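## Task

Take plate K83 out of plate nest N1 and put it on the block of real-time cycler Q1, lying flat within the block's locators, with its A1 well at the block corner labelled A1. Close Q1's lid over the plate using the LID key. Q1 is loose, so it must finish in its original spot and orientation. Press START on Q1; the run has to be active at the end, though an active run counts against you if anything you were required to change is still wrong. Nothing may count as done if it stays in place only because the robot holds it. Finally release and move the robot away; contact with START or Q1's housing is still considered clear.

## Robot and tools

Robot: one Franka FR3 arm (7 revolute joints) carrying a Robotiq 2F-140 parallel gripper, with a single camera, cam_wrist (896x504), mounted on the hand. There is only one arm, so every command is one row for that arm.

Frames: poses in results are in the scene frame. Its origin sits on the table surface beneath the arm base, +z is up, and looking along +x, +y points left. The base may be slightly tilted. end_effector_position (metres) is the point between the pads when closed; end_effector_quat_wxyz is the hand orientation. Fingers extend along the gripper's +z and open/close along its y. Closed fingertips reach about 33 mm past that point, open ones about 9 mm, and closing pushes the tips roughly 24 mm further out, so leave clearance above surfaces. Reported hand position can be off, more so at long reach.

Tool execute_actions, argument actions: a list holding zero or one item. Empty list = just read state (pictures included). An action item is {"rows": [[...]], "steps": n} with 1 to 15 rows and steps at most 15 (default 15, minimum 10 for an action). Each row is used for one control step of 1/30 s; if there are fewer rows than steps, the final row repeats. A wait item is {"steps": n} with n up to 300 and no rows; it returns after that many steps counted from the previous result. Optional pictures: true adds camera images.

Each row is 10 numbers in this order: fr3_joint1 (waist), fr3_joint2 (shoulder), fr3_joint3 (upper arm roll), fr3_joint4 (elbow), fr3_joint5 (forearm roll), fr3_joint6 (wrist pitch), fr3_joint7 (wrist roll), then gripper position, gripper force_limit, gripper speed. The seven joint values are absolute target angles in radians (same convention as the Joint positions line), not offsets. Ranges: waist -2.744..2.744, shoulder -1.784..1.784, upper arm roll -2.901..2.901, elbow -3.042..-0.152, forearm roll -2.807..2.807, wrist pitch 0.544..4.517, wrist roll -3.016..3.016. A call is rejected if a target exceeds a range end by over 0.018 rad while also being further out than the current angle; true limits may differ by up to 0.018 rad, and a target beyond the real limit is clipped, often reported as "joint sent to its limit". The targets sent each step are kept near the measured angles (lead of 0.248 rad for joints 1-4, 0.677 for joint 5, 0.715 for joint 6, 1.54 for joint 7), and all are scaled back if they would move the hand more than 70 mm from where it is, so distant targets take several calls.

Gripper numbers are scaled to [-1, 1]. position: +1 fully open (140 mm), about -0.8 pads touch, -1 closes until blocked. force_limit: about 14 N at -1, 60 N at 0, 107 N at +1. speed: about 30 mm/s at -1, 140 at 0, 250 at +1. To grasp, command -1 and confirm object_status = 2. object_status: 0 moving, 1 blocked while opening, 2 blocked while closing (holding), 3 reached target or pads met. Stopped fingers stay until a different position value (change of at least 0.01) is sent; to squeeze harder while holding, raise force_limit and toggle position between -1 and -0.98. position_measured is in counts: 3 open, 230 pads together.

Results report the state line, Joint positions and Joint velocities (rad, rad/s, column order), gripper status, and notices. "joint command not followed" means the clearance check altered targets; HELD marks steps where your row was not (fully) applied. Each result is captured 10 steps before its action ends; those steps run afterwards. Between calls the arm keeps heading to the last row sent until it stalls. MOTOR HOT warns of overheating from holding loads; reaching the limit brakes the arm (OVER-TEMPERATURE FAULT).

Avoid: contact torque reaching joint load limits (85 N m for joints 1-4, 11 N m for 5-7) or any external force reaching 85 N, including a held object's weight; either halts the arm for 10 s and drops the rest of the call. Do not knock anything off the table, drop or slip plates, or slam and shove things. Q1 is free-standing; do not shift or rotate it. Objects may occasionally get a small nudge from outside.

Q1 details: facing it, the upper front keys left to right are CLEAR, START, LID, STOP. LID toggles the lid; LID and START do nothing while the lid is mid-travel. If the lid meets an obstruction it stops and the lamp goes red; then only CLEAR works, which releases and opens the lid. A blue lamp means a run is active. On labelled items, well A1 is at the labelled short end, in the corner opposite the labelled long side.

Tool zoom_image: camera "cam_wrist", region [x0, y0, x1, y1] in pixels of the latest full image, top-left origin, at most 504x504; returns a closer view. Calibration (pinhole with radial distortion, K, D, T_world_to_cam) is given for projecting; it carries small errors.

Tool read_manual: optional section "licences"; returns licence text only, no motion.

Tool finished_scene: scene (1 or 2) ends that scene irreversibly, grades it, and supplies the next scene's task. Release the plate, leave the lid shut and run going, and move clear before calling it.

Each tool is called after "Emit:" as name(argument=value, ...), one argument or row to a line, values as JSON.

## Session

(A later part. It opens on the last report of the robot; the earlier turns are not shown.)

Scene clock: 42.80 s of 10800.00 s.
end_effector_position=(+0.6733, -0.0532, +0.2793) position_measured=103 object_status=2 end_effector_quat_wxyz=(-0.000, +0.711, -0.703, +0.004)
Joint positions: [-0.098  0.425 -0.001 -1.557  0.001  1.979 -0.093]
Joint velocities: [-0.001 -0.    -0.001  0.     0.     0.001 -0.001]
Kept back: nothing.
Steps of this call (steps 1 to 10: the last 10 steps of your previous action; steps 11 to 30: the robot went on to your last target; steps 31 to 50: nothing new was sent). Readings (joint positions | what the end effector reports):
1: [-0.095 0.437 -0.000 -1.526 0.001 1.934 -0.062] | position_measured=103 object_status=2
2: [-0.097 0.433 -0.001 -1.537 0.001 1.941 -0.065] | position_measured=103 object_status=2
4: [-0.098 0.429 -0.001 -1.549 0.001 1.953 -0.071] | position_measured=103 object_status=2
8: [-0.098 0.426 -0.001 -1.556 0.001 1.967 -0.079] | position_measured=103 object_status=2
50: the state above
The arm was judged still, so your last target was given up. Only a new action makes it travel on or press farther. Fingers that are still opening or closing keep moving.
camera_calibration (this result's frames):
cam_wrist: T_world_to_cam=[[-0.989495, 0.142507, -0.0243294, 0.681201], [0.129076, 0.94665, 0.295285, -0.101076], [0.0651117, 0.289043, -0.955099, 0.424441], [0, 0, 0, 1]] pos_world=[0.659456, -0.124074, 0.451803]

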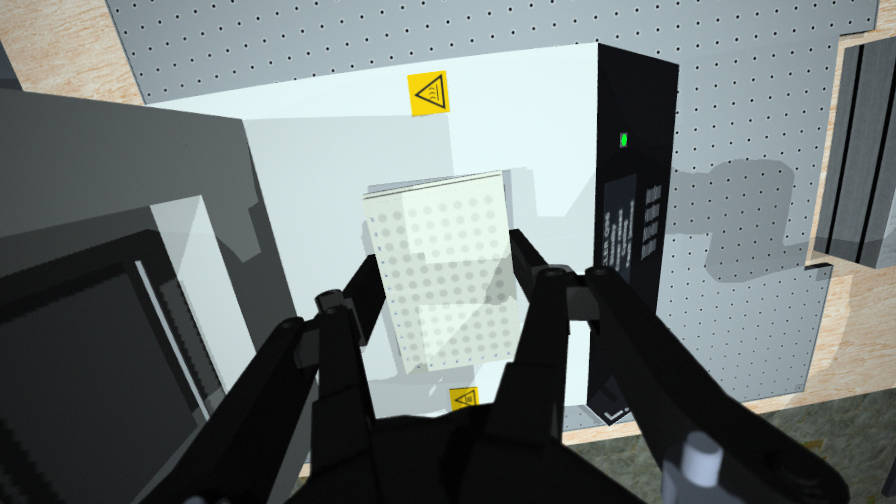

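Emit:
execute_actions(
  actions=[
    {"rows":[[-0.082,0.457,0,-1.624,0,2.081,-0.03,-1,-0.5,-1]]},
  ],
)

Emit:
execute_actions(
  actions=[
    {"steps":50},
  ],
  pictures=true,
)

Scene clock: 64.37 s of 10800.00 s.
end_effector_position=(+0.6694, -0.0453, +0.2458) position_measured=103 object_status=2 end_effector_quat_wxyz=(+0.004, +0.708, -0.707, -0.000)
Joint positions: [-0.086  0.447 -0.001 -1.609 -0.     2.041 -0.07 ]
Joint velocities: [ 0.034 -0.101  0.008 -0.052  0.     0.116  0.108]
Steps of this call (steps 1 to 90: nothing new was sent; then 18.40 s passed at rest; steps 91 to 95: the first 5 steps of this action). Readings (joint positions | what the end effector reports):
91: [-0.096 0.424 -0.002 -1.568 0.001 1.996 -0.088] | position_measured=103 object_status=2
92: [-0.093 0.428 -0.002 -1.582 0.001 2.012 -0.083] | position_measured=103 object_status=2
94: [-0.088 0.444 -0.002 -1.605 0.001 2.033 -0.074] | position_measured=103 object_status=2
95: the state above

Scene clock: 66.03 s of 10800.00 s.
end_effector_position=(+0.6728, -0.0449, +0.2463) position_measured=103 object_status=2 end_effector_quat_wxyz=(-0.001, +0.701, -0.713, +0.006)
Joint positions: [-0.084  0.443 -0.002 -1.616 -0.001  2.059 -0.049]
Joint velocities: [ 0.    -0.001  0.    -0.    -0.001 -0.001  0.   ]
Kept back: nothing.
Steps of this call (steps 1 to 10: the last 10 steps of your previous action; steps 11 to 30: the robot went on to your last target; steps 31 to 50: nothing new was sent). Readings (joint positions | what the end effector reports):
1: [-0.085 0.444 -0.001 -1.611 -0.000 2.044 -0.066] | position_measured=103 object_status=2
2: [-0.084 0.444 -0.001 -1.612 -0.000 2.051 -0.063] | position_measured=103 object_status=2
4: [-0.084 0.444 -0.002 -1.614 -0.000 2.056 -0.059] | position_measured=103 object_status=2
8: [-0.084 0.444 -0.002 -1.616 -0.001 2.059 -0.052] | position_measured=103 object_status=2
50: the state above
The arm was judged still, so your last target was given up. Only a new action makes it travel on or press farther. Fingers that are still opening or closing keep moving.
camera_calibration (this result's frames):
cam_wrist: T_world_to_cam=[[-0.984603, 0.172512, -0.0282309, 0.677783], [0.156761, 0.94283, 0.294105, -0.117583], [0.0773536, 0.285151, -0.955356, 0.382185], [0, 0, 0, 1]] pos_world=[0.656216, -0.115045, 0.418839]

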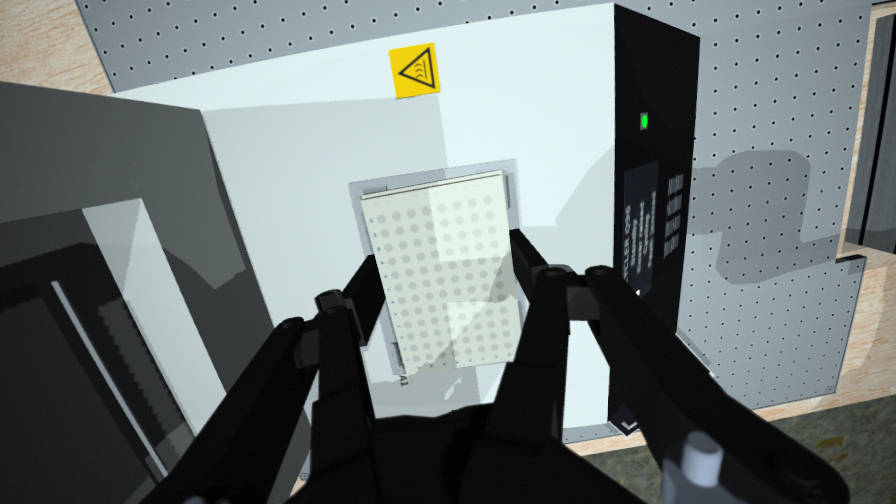

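Contact on locators; lift slightly and inspect.

Emit:
execute_actions(
  actions=[
    {"rows":[[-0.082,0.443,0,-1.598,0,2.041,0.0,-1,-0.5,-1]]},
  ],
)

Emit:
execute_actions(
  actions=[
    {"steps":40},
  ],
  pictures=true,
)

Emit:
zoom_image(
  camera="cam_wrist",
  region=[330,140,550,400],
)

Scene clock: 66.50 s of 10800.00 s.
end_effector_position=(+0.6758, -0.0446, +0.2523) position_measured=103 object_status=2 end_effector_quat_wxyz=(-0.002, +0.695, -0.719, +0.007)
Joint positions: [-0.084  0.443 -0.001 -1.602 -0.001  2.049 -0.032]
Joint velocities: [ 0.005  0.     0.003  0.035 -0.001 -0.026  0.084]
Steps of this call (steps 1 to 9: nothing new was sent; steps 10 to 14: the first 5 steps of this action). Readings (joint positions | what the end effector reports):
10: [-0.084 0.443 -0.002 -1.613 -0.001 2.055 -0.046] | position_measured=103 object_status=2
11: [-0.084 0.443 -0.002 -1.609 -0.001 2.053 -0.042] | position_measured=103 object_status=2
13: [-0.084 0.443 -0.002 -1.603 -0.001 2.050 -0.035] | position_measured=103 object_status=2
14: the state above

Scene clock: 67.83 s of 10800.00 s.
end_effector_position=(+0.6748, -0.0441, +0.2526) position_measured=103 object_status=2 end_effector_quat_wxyz=(-0.001, +0.686, -0.728, +0.006)
Joint positions: [-0.083  0.443 -0.001 -1.6   -0.001  2.044 -0.007]
Joint velocities: [-0.001 -0.001 -0.     0.001 -0.     0.     0.002]
Kept back: nothing.
Steps of this call (steps 1 to 10: the last 10 steps of your previous action; steps 11 to 30: the robot went on to your last target; steps 31 to 40: nothing new was sent). Readings (joint positions | what the end effector reports):
1: [-0.083 0.443 -0.001 -1.601 -0.001 2.049 -0.029] | position_measured=103 object_status=2
2: [-0.083 0.443 -0.001 -1.600 -0.001 2.048 -0.027] | position_measured=103 object_status=2
4: [-0.083 0.443 -0.001 -1.600 -0.001 2.047 -0.023] | position_measured=103 object_status=2
8: [-0.083 0.443 -0.001 -1.600 -0.001 2.045 -0.017] | position_measured=103 object_status=2
40: the state above
The arm was judged still, so your last target was given up. Only a new action makes it travel on or press farther. Fingers that are still opening or closing keep moving.
camera_calibration (this result's frames):
cam_wrist: T_world_to_cam=[[-0.976756, 0.212325, -0.029418, 0.676549], [0.194497, 0.935578, 0.294729, -0.146472], [0.0901011, 0.282156, -0.955128, 0.379013], [0, 0, 0, 1]] pos_world=[0.655162, -0.113554, 0.425078]

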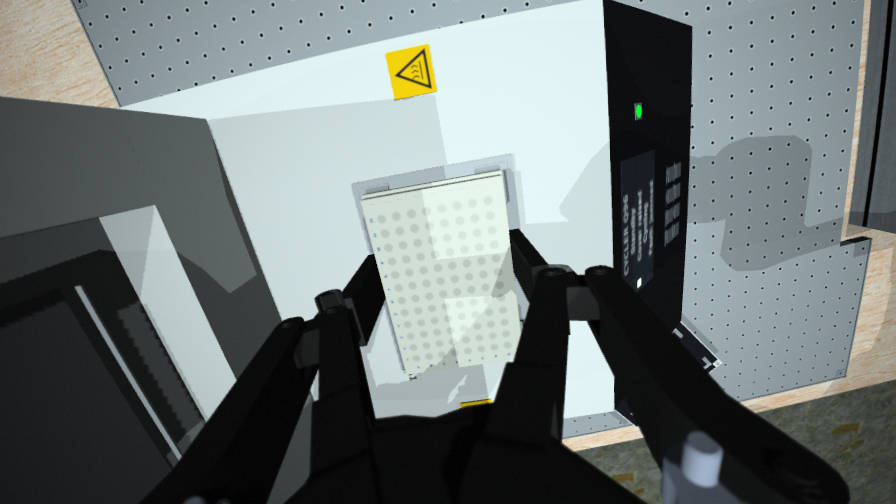

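Region (330, 140, 550, 400) of cam_wrist's 896x504 image, scaled by 1.938, with more detail than that image has; it fills the left 426 columns of this view, and the rest is white.

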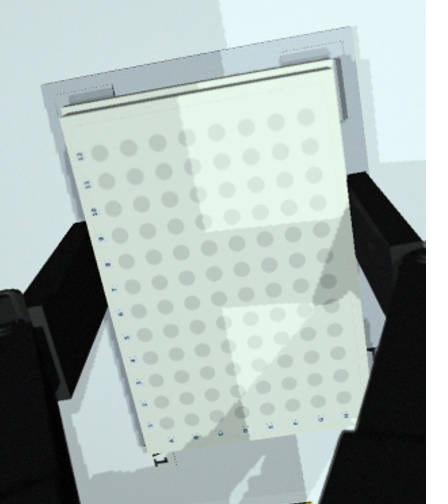

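Emit:
execute_actions(
  actions=[
    {"rows":[[-0.083,0.437,0,-1.61,0,2.05,0,-1,-0.5,-1],[-0.083,0.437,0,-1.61,0,2.05,0,-1,-0.5,-1],[-0.083,0.437,0,-1.61,0,2.05,0,-1,-0.5,-1],[-0.083,0.437,0,-1.61,0,2.05,0,-1,-0.5,-1],[-0.083,0.437,0,-1.61,0,2.05,0,-1,-0.5,-1],[-0.083,0.437,0,-1.61,0,2.05,0,-1,-0.5,-1],[-0.083,0.447,0,-1.629,0,2.078,0,-1,-0.5,-1]]},
  ],
)

Emit:
execute_actions(
  actions=[
    {"steps":40},
  ],
  pictures=true,
)

Emit:
zoom_image(
  camera="cam_wrist",
  region=[330,140,550,400],
)

Scene clock: 68.77 s of 10800.00 s.
end_effector_position=(+0.6729, -0.0439, +0.2518) position_measured=103 object_status=2 end_effector_quat_wxyz=(-0.001, +0.686, -0.728, +0.005)
Joint positions: [-0.083  0.439 -0.001 -1.607 -0.001  2.046 -0.007]
Joint velocities: [-0.002 -0.007 -0.    -0.015  0.     0.004  0.002]
Steps of this call (steps 1 to 23: nothing new was sent; steps 24 to 28: the first 5 steps of this action). Readings (joint positions | what the end effector reports):
24: [-0.083 0.442 -0.001 -1.602 -0.001 2.045 -0.007] | position_measured=103 object_status=2
25: [-0.083 0.441 -0.001 -1.604 -0.001 2.045 -0.007] | position_measured=103 object_status=2
27: [-0.083 0.440 -0.001 -1.606 -0.001 2.045 -0.007] | position_measured=103 object_status=2
28: the state above

Scene clock: 70.10 s of 10800.00 s.
end_effector_position=(+0.6739, -0.0438, +0.2464) position_measured=103 object_status=2 end_effector_quat_wxyz=(-0.003, +0.686, -0.728, +0.008)
Joint positions: [-0.083  0.44  -0.001 -1.623 -0.001  2.069 -0.007]
Joint velocities: [-0.001 -0.001 -0.001  0.     0.001  0.001 -0.001]
Kept back: nothing.
Steps of this call (steps 1 to 10: the last 10 steps of your previous action; steps 11 to 30: the robot went on to your last target; steps 31 to 40: nothing new was sent). Readings (joint positions | what the end effector reports):
1: [-0.083 0.439 -0.001 -1.608 -0.001 2.046 -0.007] | position_measured=103 object_status=2
2: [-0.083 0.439 -0.001 -1.611 -0.001 2.051 -0.007] | position_measured=103 object_status=2
4: [-0.083 0.441 -0.001 -1.618 -0.001 2.060 -0.007] | position_measured=103 object_status=2
8: [-0.083 0.441 -0.001 -1.621 -0.001 2.068 -0.007] | position_measured=103 object_status=2
40: the state above
The arm was judged still, so your last target was given up. Only a new action makes it travel on or press farther. Fingers that are still opening or closing keep moving.
camera_calibration (this result's frames):
cam_wrist: T_world_to_cam=[[-0.976577, 0.212276, -0.0351483, 0.676732], [0.192736, 0.935643, 0.295679, -0.143831], [0.0956517, 0.281979, -0.954641, 0.369184], [0, 0, 0, 1]] pos_world=[0.65329, -0.113182, 0.418752]

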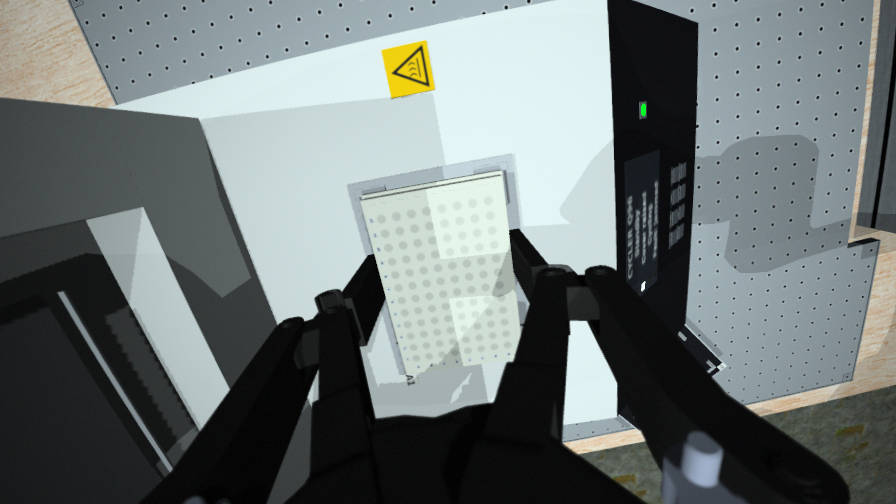

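Region (330, 140, 550, 400) of cam_wrist's 896x504 image, scaled by 1.938, with more detail than that image has; it fills the left 426 columns of this view, and the rest is white.

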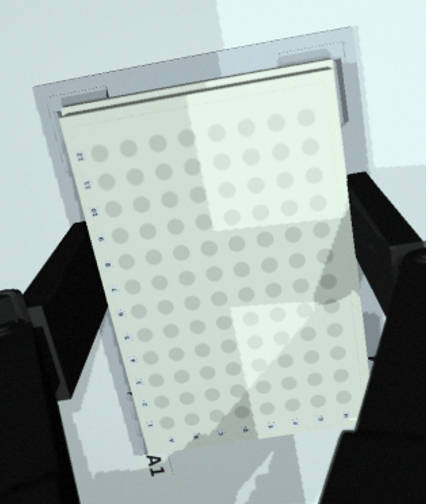

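Possibly seated. Release and look.

Emit:
execute_actions(
  actions=[
    {"rows":[[-0.083,0.438,0,-1.618,0,2.06,0,0.6,-0.5,-1]]},
  ],
)

Emit:
execute_actions(
  actions=[
    {"steps":45},
  ],
)

Emit:
execute_actions(
  actions=[
    {"rows":[[0.03,0.387,0,-1.484,0,1.871,0.1,0.6,-0.5,-1]]},
  ],
)

Emit:
execute_actions(
  actions=[
    {"steps":50},
  ],
  pictures=true,
)

Emit:
zoom_image(
  camera="cam_wrist",
  region=[320,40,560,300],
)

Scene clock: 70.70 s of 10800.00 s.
end_effector_position=(+0.6738, -0.0437, +0.2475) position_measured=97 object_status=0 end_effector_quat_wxyz=(-0.003, +0.686, -0.728, +0.008)
Joint positions: [-0.083  0.439 -0.001 -1.62  -0.001  2.066 -0.007]
Joint velocities: [ 0.001 -0.     0.     0.005 -0.001 -0.014 -0.   ]
Steps of this call (steps 1 to 13: nothing new was sent; steps 14 to 18: the first 5 steps of this action). Readings (joint positions | what the end effector reports):
14: [-0.083 0.440 -0.001 -1.622 -0.001 2.068 -0.007] | position_measured=103 object_status=0
15: [-0.083 0.440 -0.001 -1.621 -0.001 2.067 -0.007] | position_measured=103 object_status=0
17: [-0.083 0.439 -0.001 -1.620 -0.001 2.066 -0.007] | position_measured=98 object_status=0
18: the state above

Scene clock: 72.20 s of 10800.00 s.
end_effector_position=(+0.6732, -0.0437, +0.2475) position_measured=53 object_status=3 end_effector_quat_wxyz=(-0.002, +0.686, -0.728, +0.007)
Joint positions: [-0.083  0.439 -0.001 -1.62  -0.001  2.063 -0.007]
Joint velocities: [-0.001 -0.     0.001  0.002  0.    -0.     0.   ]
Kept back: nothing.
Steps of this call (steps 1 to 10: the last 10 steps of your previous action; steps 11 to 15: the robot went on to your last target; steps 16 to 45: nothing new was sent). Readings (joint positions | what the end effector reports):
1: [-0.083 0.439 -0.001 -1.620 -0.001 2.065 -0.007] | position_measured=95 object_status=0
2: [-0.083 0.439 -0.001 -1.620 -0.001 2.065 -0.007] | position_measured=94 object_status=0
4: [-0.083 0.439 -0.001 -1.620 -0.001 2.064 -0.007] | position_measured=90 object_status=0
8: [-0.083 0.439 -0.001 -1.620 -0.001 2.064 -0.007] | position_measured=84 object_status=0
45: the state above
The arm was judged still, so your last target was given up. Only a new action makes it travel on or press farther. Fingers that are still opening or closing keep moving.

Scene clock: 72.37 s of 10800.00 s.
end_effector_position=(+0.6849, +0.0019, +0.3017) position_measured=53 object_status=3 end_effector_quat_wxyz=(-0.010, +0.699, -0.715, +0.016)
Joint positions: [-0.009  0.412 -0.008 -1.526 -0.001  1.965  0.026]
Joint velocities: [ 0.5   -0.33   0.105  0.545  0.    -0.529  0.224]
Steps of this call (steps 1 to 5: the first 5 steps of this action). Readings (joint positions | what the end effector reports):
1: [-0.074 0.441 -0.008 -1.606 -0.001 2.043 -0.001] | position_measured=53 object_status=3
2: [-0.060 0.439 -0.011 -1.586 -0.001 2.022 0.005] | position_measured=53 object_status=3
4: [-0.026 0.423 -0.011 -1.545 -0.001 1.984 0.018] | position_measured=53 object_status=3
5: the state above

Scene clock: 74.03 s of 10800.00 s.
end_effector_position=(+0.6733, +0.0345, +0.3312) position_measured=53 object_status=3 end_effector_quat_wxyz=(-0.003, +0.692, -0.722, +0.007)
Joint positions: [ 0.03   0.386  0.001 -1.483 -0.001  1.874  0.093]
Joint velocities: [-0.001  0.001 -0.     0.001  0.     0.     0.001]
Kept back: nothing.
Steps of this call (steps 1 to 10: the last 10 steps of your previous action; steps 11 to 45: the robot went on to your last target; steps 46 to 50: nothing new was sent). Readings (joint positions | what the end effector reports):
1: [0.006 0.401 -0.004 -1.510 -0.001 1.950 0.033] | position_measured=53 object_status=3
2: [0.018 0.392 0.001 -1.498 -0.001 1.937 0.039] | position_measured=53 object_status=3
4: [0.033 0.380 0.006 -1.485 -0.001 1.919 0.050] | position_measured=53 object_status=3
8: [0.035 0.381 0.005 -1.482 -0.001 1.895 0.065] | position_measured=53 object_status=3
50: the state above
The arm was judged still, so your last target was given up. Only a new action makes it travel on or press farther. Fingers that are still opening or closing keep moving.
camera_calibration (this result's frames):
cam_wrist: T_world_to_cam=[[-0.979752, 0.19743, -0.0332725, 0.664549], [0.178986, 0.938166, 0.296324, -0.233096], [0.0897182, 0.284369, -0.954508, 0.432028], [0, 0, 0, 1]] pos_world=[0.654054, -0.0353739, 0.503557]

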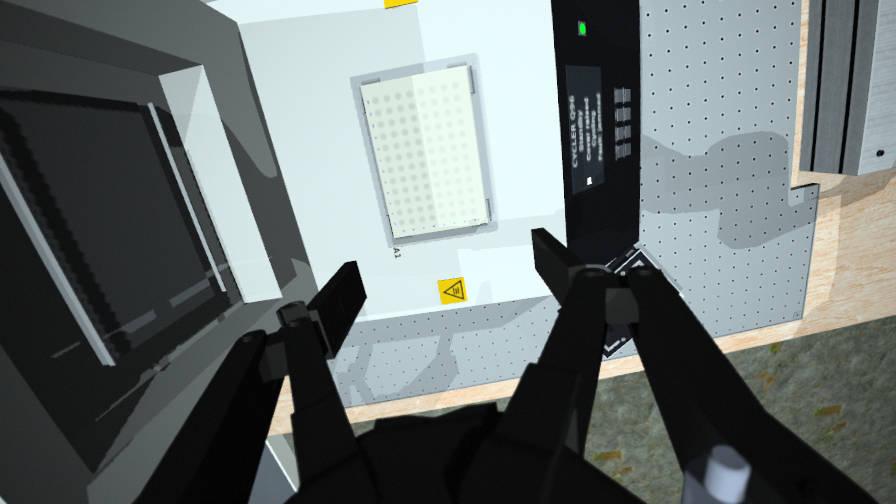

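Region (320, 40, 560, 300) of cam_wrist's 896x504 image, scaled by 1.938, with more detail than that image has; it fills the left 465 columns of this view, and the rest is white.

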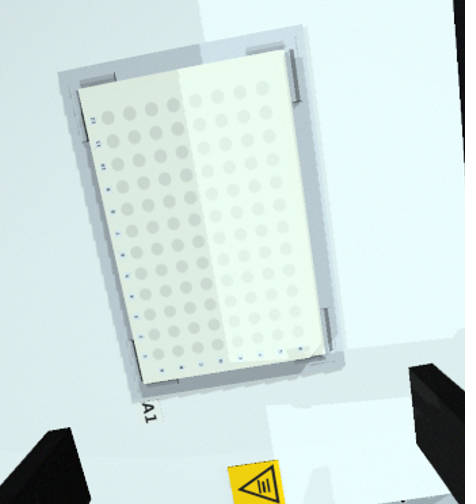

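Seated. Repeat LID press.

Emit:
execute_actions(
  actions=[
    {"rows":[[-0.076,-0.25,0,-2.25,0,2.0,2.28,-1,0,0]]},
  ],
)

Emit:
execute_actions(
  actions=[
    {"steps":70},
  ],
)

Emit:
execute_actions(
  actions=[
    {"rows":[[-0.076,-0.09,0,-2.49,0,2.4,2.28,-1,0,0]]},
  ],
)

Emit:
execute_actions(
  actions=[
    {"steps":50},
  ],
)

Emit:
execute_actions(
  actions=[
    {"rows":[[-0.076,-0.043,0,-2.507,0,2.464,2.28,-1,0,0]]},
  ],
)

Emit:
execute_actions(
  actions=[
    {"steps":25},
  ],
)

Emit:
execute_actions(
  actions=[
    {"rows":[[-0.076,-0.09,0,-2.49,0,2.4,2.28,-1,0,0]]},
  ],
)

Emit:
execute_actions(
  actions=[
    {"steps":120},
  ],
  pictures=true,
)

Scene clock: 74.73 s of 10800.00 s.
end_effector_position=(+0.5974, -0.0156, +0.3533) position_measured=82 object_status=0 end_effector_quat_wxyz=(+0.011, -0.394, +0.919, -0.008)
Joint positions: [-0.049  0.113  0.003 -1.811 -0.001  1.942  0.734]
Joint velocities: [-0.461 -2.206 -0.151 -2.215  0.001  0.229  4.534]
Steps of this call (steps 1 to 16: nothing new was sent; steps 17 to 21: the first 5 steps of this action). Readings (joint positions | what the end effector reports):
17: [0.020 0.356 0.008 -1.533 -0.001 1.892 0.193] | position_measured=53 object_status=0
18: [0.004 0.307 0.011 -1.598 -0.001 1.904 0.311] | position_measured=59 object_status=0
20: [-0.033 0.186 0.008 -1.735 -0.001 1.930 0.580] | position_measured=75 object_status=0
21: the state above

Scene clock: 77.07 s of 10800.00 s.
end_effector_position=(+0.4696, -0.0268, +0.3433) position_measured=233 object_status=3 end_effector_quat_wxyz=(+0.004, +0.371, +0.928, -0.002)
Joint positions: [-0.077 -0.248 -0.001 -2.248 -0.001  1.997  2.273]
Joint velocities: [ 0.    -0.    -0.001  0.001 -0.    -0.     0.001]
Kept back: nothing.
Steps of this call (steps 1 to 10: the last 10 steps of your previous action; steps 11 to 60: the robot went on to your last target; steps 61 to 70: nothing new was sent). Readings (joint positions | what the end effector reports):
1: [-0.063 0.036 -0.002 -1.889 -0.001 1.952 0.891] | position_measured=90 object_status=0
2: [-0.072 -0.042 -0.006 -1.965 -0.001 1.961 1.034] | position_measured=97 object_status=0
4: [-0.079 -0.175 -0.008 -2.098 -0.001 1.974 1.274] | position_measured=113 object_status=0
8: [-0.077 -0.245 -0.003 -2.218 -0.001 1.985 1.629] | position_measured=143 object_status=0
70: the state above
The arm was judged still, so your last target was given up. Only a new action makes it travel on or press farther. Fingers that are still opening or closing keep moving.

Scene clock: 77.23 s of 10800.00 s.
end_effector_position=(+0.4523, -0.0262, +0.2524) position_measured=233 object_status=3 end_effector_quat_wxyz=(-0.022, +0.371, +0.928, -0.010)
Joint positions: [-0.077 -0.161 -0.001 -2.39  -0.     2.172  2.273]
Joint velocities: [ 0.001  0.782 -0.    -1.039  0.001  1.152  0.   ]
Steps of this call (steps 1 to 5: the first 5 steps of this action). Readings (joint positions | what the end effector reports):
1: [-0.077 -0.245 -0.001 -2.264 -0.000 2.029 2.273] | position_measured=233 object_status=3
2: [-0.077 -0.231 -0.001 -2.291 -0.000 2.063 2.273] | position_measured=233 object_status=3
4: [-0.077 -0.186 -0.001 -2.355 -0.000 2.132 2.273] | position_measured=233 object_status=3
5: the state above

Scene clock: 78.90 s of 10800.00 s.
end_effector_position=(+0.4582, -0.0268, +0.1948) position_measured=233 object_status=3 end_effector_quat_wxyz=(+0.003, +0.372, +0.928, -0.002)
Joint positions: [-0.077 -0.089 -0.001 -2.491 -0.     2.397  2.273]
Joint velocities: [-0.     0.001 -0.     0.    -0.002  0.001  0.001]
Kept back: nothing.
Steps of this call (steps 1 to 10: the last 10 steps of your previous action; steps 11 to 45: the robot went on to your last target; steps 46 to 50: nothing new was sent). Readings (joint positions | what the end effector reports):
1: [-0.077 -0.135 -0.001 -2.424 -0.000 2.211 2.273] | position_measured=233 object_status=3
2: [-0.077 -0.113 -0.001 -2.451 -0.000 2.243 2.273] | position_measured=233 object_status=3
4: [-0.077 -0.089 -0.001 -2.483 -0.000 2.289 2.273] | position_measured=233 object_status=3
8: [-0.077 -0.086 -0.001 -2.491 -0.000 2.346 2.273] | position_measured=233 object_status=3
50: the state above
The arm was judged still, so your last target was given up. Only a new action makes it travel on or press farther. Fingers that are still opening or closing keep moving.

Scene clock: 79.07 s of 10800.00 s.
end_effector_position=(+0.4545, -0.0267, +0.1748) position_measured=233 object_status=3 end_effector_quat_wxyz=(-0.004, +0.372, +0.928, -0.004)
Joint positions: [-0.077 -0.049 -0.001 -2.504 -0.     2.436  2.273]
Joint velocities: [-0.001  0.131  0.    -0.07   0.002  0.127 -0.001]
Steps of this call (steps 1 to 5: the first 5 steps of this action). Readings (joint positions | what the end effector reports):
1: [-0.077 -0.083 -0.001 -2.491 -0.000 2.407 2.273] | position_measured=233 object_status=3
2: [-0.077 -0.072 -0.001 -2.494 -0.000 2.418 2.273] | position_measured=233 object_status=3
4: [-0.077 -0.054 -0.001 -2.501 -0.000 2.432 2.273] | position_measured=233 object_status=3
5: the state above

Scene clock: 79.90 s of 10800.00 s.
end_effector_position=(+0.4574, -0.0269, +0.1727) position_measured=233 object_status=3 end_effector_quat_wxyz=(+0.001, +0.372, +0.928, -0.002)
Joint positions: [-0.077 -0.043 -0.001 -2.507 -0.     2.455  2.273]
Joint velocities: [-0.     0.001  0.001  0.     0.001  0.    -0.001]
Kept back: nothing.
Steps of this call (steps 1 to 10: the last 10 steps of your previous action; steps 11 to 25: the robot went on to your last target). Readings (joint positions | what the end effector reports):
1: [-0.077 -0.046 -0.001 -2.506 -0.000 2.440 2.273] | position_measured=233 object_status=3
2: [-0.077 -0.044 -0.001 -2.507 -0.000 2.443 2.273] | position_measured=233 object_status=3
4: [-0.077 -0.043 -0.001 -2.507 -0.000 2.449 2.273] | position_measured=233 object_status=3
8: [-0.077 -0.043 -0.001 -2.507 -0.000 2.453 2.273] | position_measured=233 object_status=3
25: the state above

Scene clock: 80.07 s of 10800.00 s.
end_effector_position=(+0.4646, -0.0272, +0.1944) position_measured=233 object_status=3 end_effector_quat_wxyz=(+0.012, +0.372, +0.928, +0.001)
Joint positions: [-0.077 -0.084 -0.001 -2.493 -0.     2.423  2.273]
Joint velocities: [ 0.001 -0.135  0.     0.073  0.001 -0.096 -0.001]
Steps of this call (steps 1 to 5: the first 5 steps of this action). Readings (joint positions | what the end effector reports):
1: [-0.077 -0.049 -0.001 -2.507 -0.000 2.446 2.273] | position_measured=233 object_status=3
2: [-0.077 -0.060 -0.001 -2.504 -0.000 2.437 2.273] | position_measured=233 object_status=3
4: [-0.077 -0.078 -0.001 -2.496 -0.000 2.426 2.273] | position_measured=233 object_status=3
5: the state above

Scene clock: 84.07 s of 10800.00 s.
end_effector_position=(+0.4610, -0.0270, +0.1963) position_measured=233 object_status=3 end_effector_quat_wxyz=(+0.007, +0.372, +0.928, -0.001)
Joint positions: [-0.077 -0.09  -0.001 -2.49  -0.     2.403  2.273]
Joint velocities: [ 0.    -0.001  0.001  0.     0.     0.    -0.001]
Kept back: nothing.
Steps of this call (steps 1 to 10: the last 10 steps of your previous action; steps 11 to 30: the robot went on to your last target; steps 31 to 120: nothing new was sent). Readings (joint positions | what the end effector reports):
1: [-0.077 -0.087 -0.001 -2.491 -0.000 2.420 2.273] | position_measured=233 object_status=3
2: [-0.077 -0.089 -0.001 -2.490 -0.000 2.417 2.273] | position_measured=233 object_status=3
4: [-0.077 -0.090 -0.001 -2.490 -0.000 2.413 2.273] | position_measured=233 object_status=3
8: [-0.077 -0.090 -0.001 -2.490 -0.000 2.408 2.273] | position_measured=233 object_status=3
120: the state above
The arm was judged still, so your last target was given up. Only a new action makes it travel on or press farther. Fingers that are still opening or closing keep moving.
camera_calibration (this result's frames):
cam_wrist: T_world_to_cam=[[0.794025, 0.607761, -0.0122593, -0.346639], [0.580718, -0.752424, 0.310844, -0.331062], [0.179695, -0.253937, -0.950382, 0.282974], [0, 0, 0, 1]] pos_world=[0.416645, 0.0334326, 0.367592]

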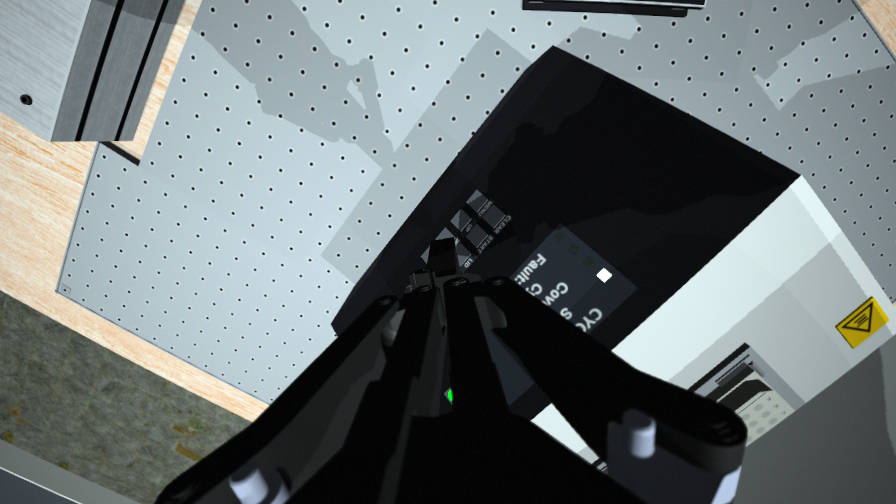

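Closing. Then START.

Emit:
execute_actions(
  actions=[
    {"rows":[[-0.032,-0.09,0,-2.49,0,2.4,2.32,-1,0,0]]},
  ],
)

Emit:
execute_actions(
  actions=[
    {"steps":150},
  ],
  pictures=true,
)

Emit:
execute_actions(
  actions=[
    {"rows":[[-0.032,-0.043,0,-2.507,0,2.464,2.32,-1,0,0]]},
  ],
)

Emit:
execute_actions(
  actions=[
    {"steps":25},
  ],
)

Emit:
execute_actions(
  actions=[
    {"rows":[[-0.032,-0.14,0,-2.47,0,2.33,2.32,-1,0,0]]},
  ],
)

Emit:
execute_actions(
  actions=[
    {"steps":40},
  ],
  pictures=true,
)

Scene clock: 84.77 s of 10800.00 s.
end_effector_position=(+0.4617, -0.0086, +0.1962) position_measured=233 object_status=3 end_effector_quat_wxyz=(+0.007, +0.361, +0.933, -0.001)
Joint positions: [-0.038 -0.09   0.    -2.49  -0.     2.403  2.29 ]
Joint velocities: [ 0.111  0.     0.029  0.    -0.     0.     0.077]
Steps of this call (steps 1 to 16: nothing new was sent; steps 17 to 21: the first 5 steps of this action). Readings (joint positions | what the end effector reports):
17: [-0.069 -0.090 -0.005 -2.490 -0.000 2.403 2.277] | position_measured=233 object_status=3
18: [-0.059 -0.090 -0.005 -2.490 -0.000 2.403 2.281] | position_measured=233 object_status=3
20: [-0.043 -0.090 -0.001 -2.490 -0.000 2.403 2.287] | position_measured=233 object_status=3
21: the state above

Scene clock: 89.77 s of 10800.00 s.
end_effector_position=(+0.4618, -0.0060, +0.1962) position_measured=233 object_status=3 end_effector_quat_wxyz=(+0.007, +0.369, +0.929, -0.001)
Joint positions: [-0.033 -0.09   0.001 -2.49  -0.     2.403  2.313]
Joint velocities: [0.    0.    0.    0.    0.001 0.002 0.001]
Kept back: nothing.
Steps of this call (steps 1 to 10: the last 10 steps of your previous action; steps 11 to 30: the robot went on to your last target; steps 31 to 150: nothing new was sent). Readings (joint positions | what the end effector reports):
1: [-0.035 -0.090 0.001 -2.490 -0.000 2.403 2.292] | position_measured=233 object_status=3
2: [-0.034 -0.090 0.001 -2.490 -0.000 2.403 2.295] | position_measured=233 object_status=3
4: [-0.033 -0.090 0.001 -2.490 -0.000 2.403 2.298] | position_measured=233 object_status=3
8: [-0.033 -0.090 0.001 -2.490 -0.000 2.403 2.304] | position_measured=233 object_status=3
150: the state above
The arm was judged still, so your last target was given up. Only a new action makes it travel on or press farther. Fingers that are still opening or closing keep moving.
camera_calibration (this result's frames):
cam_wrist: T_world_to_cam=[[0.790669, 0.612118, -0.0124391, -0.358359], [0.584892, -0.749184, 0.310844, -0.317583], [0.180954, -0.25305, -0.950379, 0.287472], [0, 0, 0, 1]] pos_world=[0.417075, 0.0541748, 0.367468]

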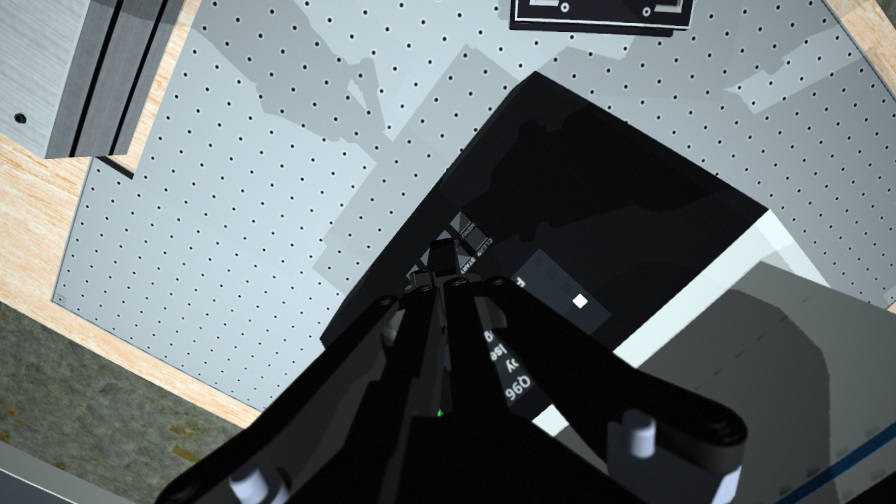

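Scene clock: 89.93 s of 10800.00 s.
end_effector_position=(+0.4561, -0.0060, +0.1750) position_measured=233 object_status=3 end_effector_quat_wxyz=(-0.002, +0.369, +0.929, -0.004)
Joint positions: [-0.033 -0.049  0.001 -2.504 -0.     2.439  2.313]
Joint velocities: [ 0.     0.136  0.    -0.075  0.     0.11  -0.001]
Steps of this call (steps 1 to 5: the first 5 steps of this action). Readings (joint positions | what the end effector reports):
1: [-0.033 -0.084 0.001 -2.491 -0.000 2.413 2.313] | position_measured=233 object_status=3
2: [-0.033 -0.073 0.001 -2.493 -0.000 2.423 2.313] | position_measured=233 object_status=3
4: [-0.033 -0.055 0.001 -2.501 -0.000 2.435 2.313] | position_measured=233 object_status=3
5: the state above

Scene clock: 90.77 s of 10800.00 s.
end_effector_position=(+0.4586, -0.0060, +0.1728) position_measured=233 object_status=3 end_effector_quat_wxyz=(+0.002, +0.369, +0.929, -0.002)
Joint positions: [-0.033 -0.043  0.001 -2.507 -0.     2.456  2.313]
Joint velocities: [-0.002 -0.    -0.001 -0.001  0.001 -0.001  0.001]
Kept back: nothing.
Steps of this call (steps 1 to 10: the last 10 steps of your previous action; steps 11 to 25: the robot went on to your last target). Readings (joint positions | what the end effector reports):
1: [-0.033 -0.046 0.001 -2.506 -0.000 2.442 2.313] | position_measured=233 object_status=3
2: [-0.033 -0.044 0.001 -2.507 -0.000 2.445 2.313] | position_measured=233 object_status=3
4: [-0.033 -0.043 0.001 -2.507 -0.000 2.450 2.313] | position_measured=233 object_status=3
8: [-0.033 -0.043 0.001 -2.507 -0.000 2.455 2.313] | position_measured=233 object_status=3
25: the state above

Scene clock: 90.93 s of 10800.00 s.
end_effector_position=(+0.4713, -0.0060, +0.2194) position_measured=233 object_status=3 end_effector_quat_wxyz=(+0.022, +0.369, +0.929, +0.005)
Joint positions: [-0.033 -0.129  0.001 -2.474 -0.     2.38   2.313]
Joint velocities: [-0.001 -0.289 -0.001  0.164  0.    -0.235  0.001]
Steps of this call (steps 1 to 5: the first 5 steps of this action). Readings (joint positions | what the end effector reports):
1: [-0.033 -0.055 0.001 -2.505 -0.000 2.434 2.313] | position_measured=233 object_status=3
2: [-0.033 -0.078 0.001 -2.499 -0.000 2.414 2.313] | position_measured=233 object_status=3
4: [-0.033 -0.117 0.001 -2.481 -0.000 2.389 2.313] | position_measured=233 object_status=3
5: the state above

Scene clock: 92.27 s of 10800.00 s.
end_effector_position=(+0.4618, -0.0058, +0.2230) position_measured=233 object_status=3 end_effector_quat_wxyz=(+0.008, +0.369, +0.929, -0.000)
Joint positions: [-0.033 -0.141  0.001 -2.468 -0.     2.333  2.313]
Joint velocities: [-0.    -0.    -0.    -0.    -0.    -0.002 -0.001]
Kept back: nothing.
Steps of this call (steps 1 to 10: the last 10 steps of your previous action; steps 11 to 30: the robot went on to your last target; steps 31 to 40: nothing new was sent). Readings (joint positions | what the end effector reports):
1: [-0.033 -0.136 0.001 -2.470 -0.000 2.373 2.313] | position_measured=233 object_status=3
2: [-0.033 -0.140 0.001 -2.468 -0.000 2.367 2.313] | position_measured=233 object_status=3
4: [-0.033 -0.141 0.001 -2.468 -0.000 2.356 2.313] | position_measured=233 object_status=3
8: [-0.033 -0.141 0.001 -2.468 -0.000 2.344 2.313] | position_measured=233 object_status=3
40: the state above
The arm was judged still, so your last target was given up. Only a new action makes it travel on or press farther. Fingers that are still opening or closing keep moving.
camera_calibration (this result's frames):
cam_wrist: T_world_to_cam=[[0.790732, 0.612087, -0.00960641, -0.35885], [0.583719, -0.749172, 0.31307, -0.325797], [0.184429, -0.253162, -0.949681, 0.311191], [0, 0, 0, 1]] pos_world=[0.416535, 0.0543513, 0.394083]

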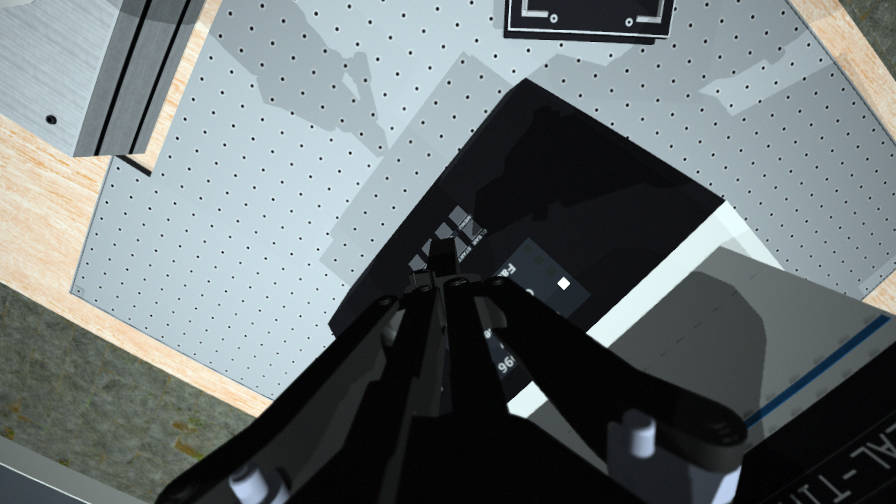

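Emit:
execute_actions(
  actions=[
    {"rows":[[0.08,-0.14,0,-2.47,0,2.33,1.65,-1,0,0]]},
  ],
)

Emit:
execute_actions(
  actions=[
    {"steps":40},
  ],
  pictures=true,
)

Scene clock: 93.60 s of 10800.00 s.
end_effector_position=(+0.4601, +0.0407, +0.2227) position_measured=233 object_status=3 end_effector_quat_wxyz=(+0.008, +0.191, +0.982, -0.001)
Joint positions: [ 0.066 -0.141  0.003 -2.468 -0.     2.333  2.043]
Joint velocities: [ 0.288 -0.001  0.079  0.     0.001  0.    -1.277]
Steps of this call (steps 1 to 35: nothing new was sent; steps 36 to 40: the first 5 steps of this action). Readings (joint positions | what the end effector reports):
36: [-0.012 -0.141 -0.010 -2.468 -0.000 2.333 2.255] | position_measured=233 object_status=3
37: [0.014 -0.141 -0.010 -2.468 -0.000 2.333 2.193] | position_measured=233 object_status=3
39: [0.054 -0.141 -0.001 -2.468 -0.000 2.333 2.087] | position_measured=233 object_status=3
40: the state above

Scene clock: 94.93 s of 10800.00 s.
end_effector_position=(+0.4595, +0.0462, +0.2226) position_measured=233 object_status=3 end_effector_quat_wxyz=(+0.008, -0.004, +1.000, -0.003)
Joint positions: [ 0.079 -0.141  0.001 -2.468 -0.     2.333  1.661]
Joint velocities: [ 0.001 -0.001 -0.001  0.     0.     0.    -0.015]
Kept back: nothing.
Steps of this call (steps 1 to 10: the last 10 steps of your previous action; steps 11 to 40: the robot went on to your last target). Readings (joint positions | what the end effector reports):
1: [0.073 -0.141 0.004 -2.468 -0.000 2.333 2.002] | position_measured=233 object_status=3
2: [0.077 -0.141 0.004 -2.468 -0.000 2.333 1.967] | position_measured=233 object_status=3
4: [0.079 -0.141 0.004 -2.468 -0.000 2.333 1.906] | position_measured=233 object_status=3
8: [0.079 -0.141 0.002 -2.468 -0.000 2.333 1.817] | position_measured=233 object_status=3
40: the state above
camera_calibration (this result's frames):
cam_wrist: T_world_to_cam=[[0.14709, 0.988893, -0.0213148, -0.107915], [0.939915, -0.133027, 0.314425, -0.477819], [0.308097, -0.0662827, -0.949043, 0.258822], [0, 0, 0, 1]] pos_world=[0.38524, 0.0603087, 0.393571]

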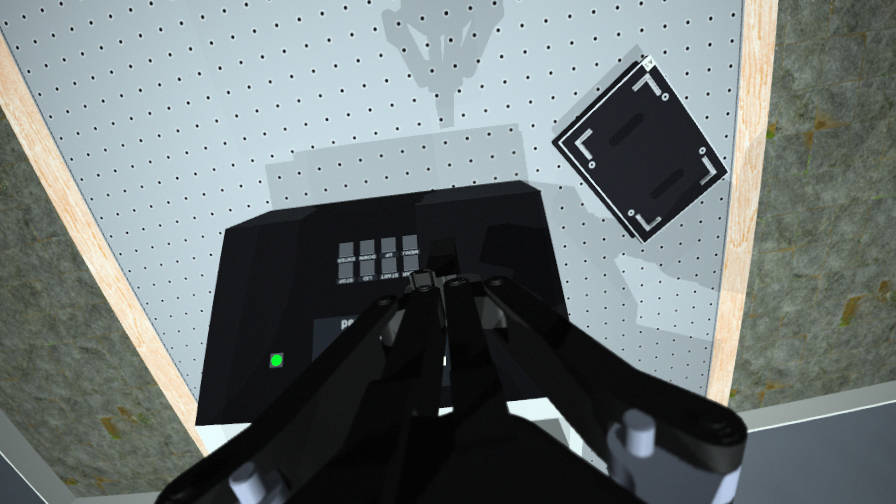

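Emit:
execute_actions(
  actions=[
    {"rows":[[-0.04,-0.085,0,-2.48,0,2.4,2.32,-1,0,0]]},
  ],
)

Emit:
execute_actions(
  actions=[
    {"steps":50},
  ],
)

Emit:
execute_actions(
  actions=[
    {"rows":[[-0.04,-0.027,0,-2.5,0,2.475,2.32,-1,0,0]]},
  ],
)

Emit:
execute_actions(
  actions=[
    {"steps":25},
  ],
)

Emit:
execute_actions(
  actions=[
    {"rows":[[-0.04,-0.14,0,-2.47,0,2.33,2.32,-1,0,0],[-0.04,-0.14,0,-2.47,0,2.33,2.32,-1,0,0],[-0.04,-0.14,0,-2.47,0,2.33,2.32,-1,0,0],[-0.04,-0.14,0,-2.47,0,2.33,2.32,-1,0,0],[0.08,-0.14,0,-2.47,0,2.33,1.65,-1,0,0]]},
  ],
)

Emit:
execute_actions(
  actions=[
    {"steps":40},
  ],
  pictures=true,
)

Scene clock: 95.77 s of 10800.00 s.
end_effector_position=(+0.4594, -0.0037, +0.1997) position_measured=233 object_status=3 end_effector_quat_wxyz=(-0.001, +0.182, +0.983, -0.003)
Joint positions: [-0.025 -0.092 -0.002 -2.478 -0.     2.373  1.928]
Joint velocities: [-0.306  0.156 -0.091 -0.067 -0.     0.123  1.275]
Steps of this call (steps 1 to 20: the robot went on to your last target; steps 21 to 25: the first 5 steps of this action). Readings (joint positions | what the end effector reports):
21: [0.057 -0.134 0.012 -2.468 -0.000 2.344 1.716] | position_measured=233 object_status=3
22: [0.030 -0.121 0.012 -2.469 -0.000 2.355 1.778] | position_measured=233 object_status=3
24: [-0.013 -0.098 0.002 -2.475 -0.000 2.368 1.883] | position_measured=233 object_status=3
25: the state above

Scene clock: 97.43 s of 10800.00 s.
end_effector_position=(+0.4642, -0.0098, +0.1978) position_measured=233 object_status=3 end_effector_quat_wxyz=(+0.006, +0.372, +0.928, -0.001)
Joint positions: [-0.039 -0.085 -0.001 -2.48  -0.     2.397  2.312]
Joint velocities: [ 0.    -0.     0.001 -0.001 -0.001 -0.     0.005]
Kept back: nothing.
Steps of this call (steps 1 to 10: the last 10 steps of your previous action; steps 11 to 50: the robot went on to your last target). Readings (joint positions | what the end effector reports):
1: [-0.033 -0.088 -0.004 -2.479 -0.000 2.377 1.968] | position_measured=233 object_status=3
2: [-0.037 -0.086 -0.005 -2.480 -0.000 2.380 2.004] | position_measured=233 object_status=3
4: [-0.039 -0.085 -0.004 -2.480 -0.000 2.385 2.065] | position_measured=233 object_status=3
8: [-0.039 -0.085 -0.002 -2.480 -0.000 2.392 2.153] | position_measured=233 object_status=3
50: the state above

Scene clock: 97.60 s of 10800.00 s.
end_effector_position=(+0.4579, -0.0098, +0.1714) position_measured=233 object_status=3 end_effector_quat_wxyz=(-0.004, +0.373, +0.928, -0.004)
Joint positions: [-0.039 -0.034 -0.001 -2.497 -0.     2.443  2.312]
Joint velocities: [-0.     0.169  0.001 -0.092 -0.     0.145  0.003]
Steps of this call (steps 1 to 5: the first 5 steps of this action). Readings (joint positions | what the end effector reports):
1: [-0.039 -0.078 -0.001 -2.480 -0.000 2.410 2.312] | position_measured=233 object_status=3
2: [-0.039 -0.064 -0.001 -2.483 -0.000 2.422 2.312] | position_measured=233 object_status=3
4: [-0.039 -0.041 -0.001 -2.493 -0.000 2.438 2.312] | position_measured=233 object_status=3
5: the state above

Scene clock: 98.43 s of 10800.00 s.
end_effector_position=(+0.4578, -0.0098, +0.1702) position_measured=233 object_status=3 end_effector_quat_wxyz=(-0.003, +0.373, +0.928, -0.004)
Joint positions: [-0.039 -0.033 -0.001 -2.5   -0.     2.449  2.314]
Joint velocities: [-0.    -0.     0.001  0.001  0.001  0.001  0.   ]
Kept back: nothing.
Steps of this call (steps 1 to 10: the last 10 steps of your previous action; steps 11 to 15: the robot went on to your last target; steps 16 to 25: nothing new was sent). Readings (joint positions | what the end effector reports):
1: [-0.039 -0.031 -0.001 -2.498 -0.000 2.447 2.313] | position_measured=233 object_status=3
2: [-0.039 -0.032 -0.001 -2.498 -0.000 2.448 2.313] | position_measured=233 object_status=3
4: [-0.039 -0.033 -0.001 -2.499 -0.000 2.448 2.313] | position_measured=233 object_status=3
8: [-0.039 -0.033 -0.001 -2.500 -0.000 2.449 2.313] | position_measured=233 object_status=3
25: the state above
The arm was judged still, so your last target was given up. Only a new action makes it travel on or press farther. Fingers that are still opening or closing keep moving.

Scene clock: 98.60 s of 10800.00 s.
end_effector_position=(+0.4712, -0.0042, +0.2193) position_measured=233 object_status=3 end_effector_quat_wxyz=(+0.021, +0.341, +0.940, +0.005)
Joint positions: [-0.017 -0.128 -0.012 -2.472 -0.     2.378  2.255]
Joint velocities: [ 0.822 -0.308 -0.185  0.16  -0.    -0.214 -1.985]
Steps of this call (steps 1 to 5: the first 5 steps of this action). Readings (joint positions | what the end effector reports):
1: [-0.039 -0.047 -0.001 -2.500 -0.000 2.429 2.314] | position_measured=233 object_status=3
2: [-0.039 -0.073 -0.001 -2.496 -0.000 2.409 2.314] | position_measured=233 object_status=3
4: [-0.039 -0.115 -0.001 -2.479 -0.000 2.386 2.314] | position_measured=233 object_status=3
5: the state above

Scene clock: 99.93 s of 10800.00 s.
end_effector_position=(+0.4596, +0.0463, +0.2225) position_measured=233 object_status=3 end_effector_quat_wxyz=(+0.008, -0.003, +1.000, -0.003)
Joint positions: [ 0.079 -0.141  0.001 -2.468 -0.     2.333  1.664]
Joint velocities: [ 0.001 -0.    -0.001 -0.     0.    -0.002 -0.025]
Kept back: nothing.
Steps of this call (steps 1 to 10: the last 10 steps of your previous action; steps 11 to 40: the robot went on to your last target). Readings (joint positions | what the end effector reports):
1: [0.010 -0.136 -0.012 -2.468 -0.000 2.371 2.193] | position_measured=233 object_status=3
2: [0.034 -0.140 -0.007 -2.467 -0.000 2.365 2.138] | position_measured=233 object_status=3
4: [0.065 -0.141 0.003 -2.467 -0.000 2.355 2.043] | position_measured=233 object_status=3
8: [0.079 -0.141 0.004 -2.468 -0.000 2.343 1.906] | position_measured=233 object_status=3
40: the state above
camera_calibration (this result's frames):
cam_wrist: T_world_to_cam=[[0.149595, 0.988519, -0.0212442, -0.10915], [0.93957, -0.13543, 0.314432, -0.477561], [0.307945, -0.0669978, -0.949042, 0.258862], [0, 0, 0, 1]] pos_world=[0.385315, 0.060564, 0.393513]

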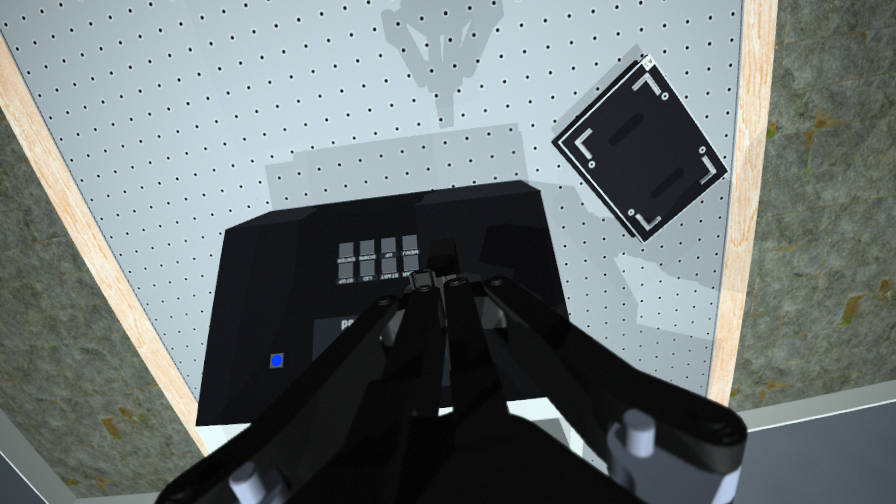

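Emit:
finished_scene(
  scene=1,
)

The scene is finished: the task was done.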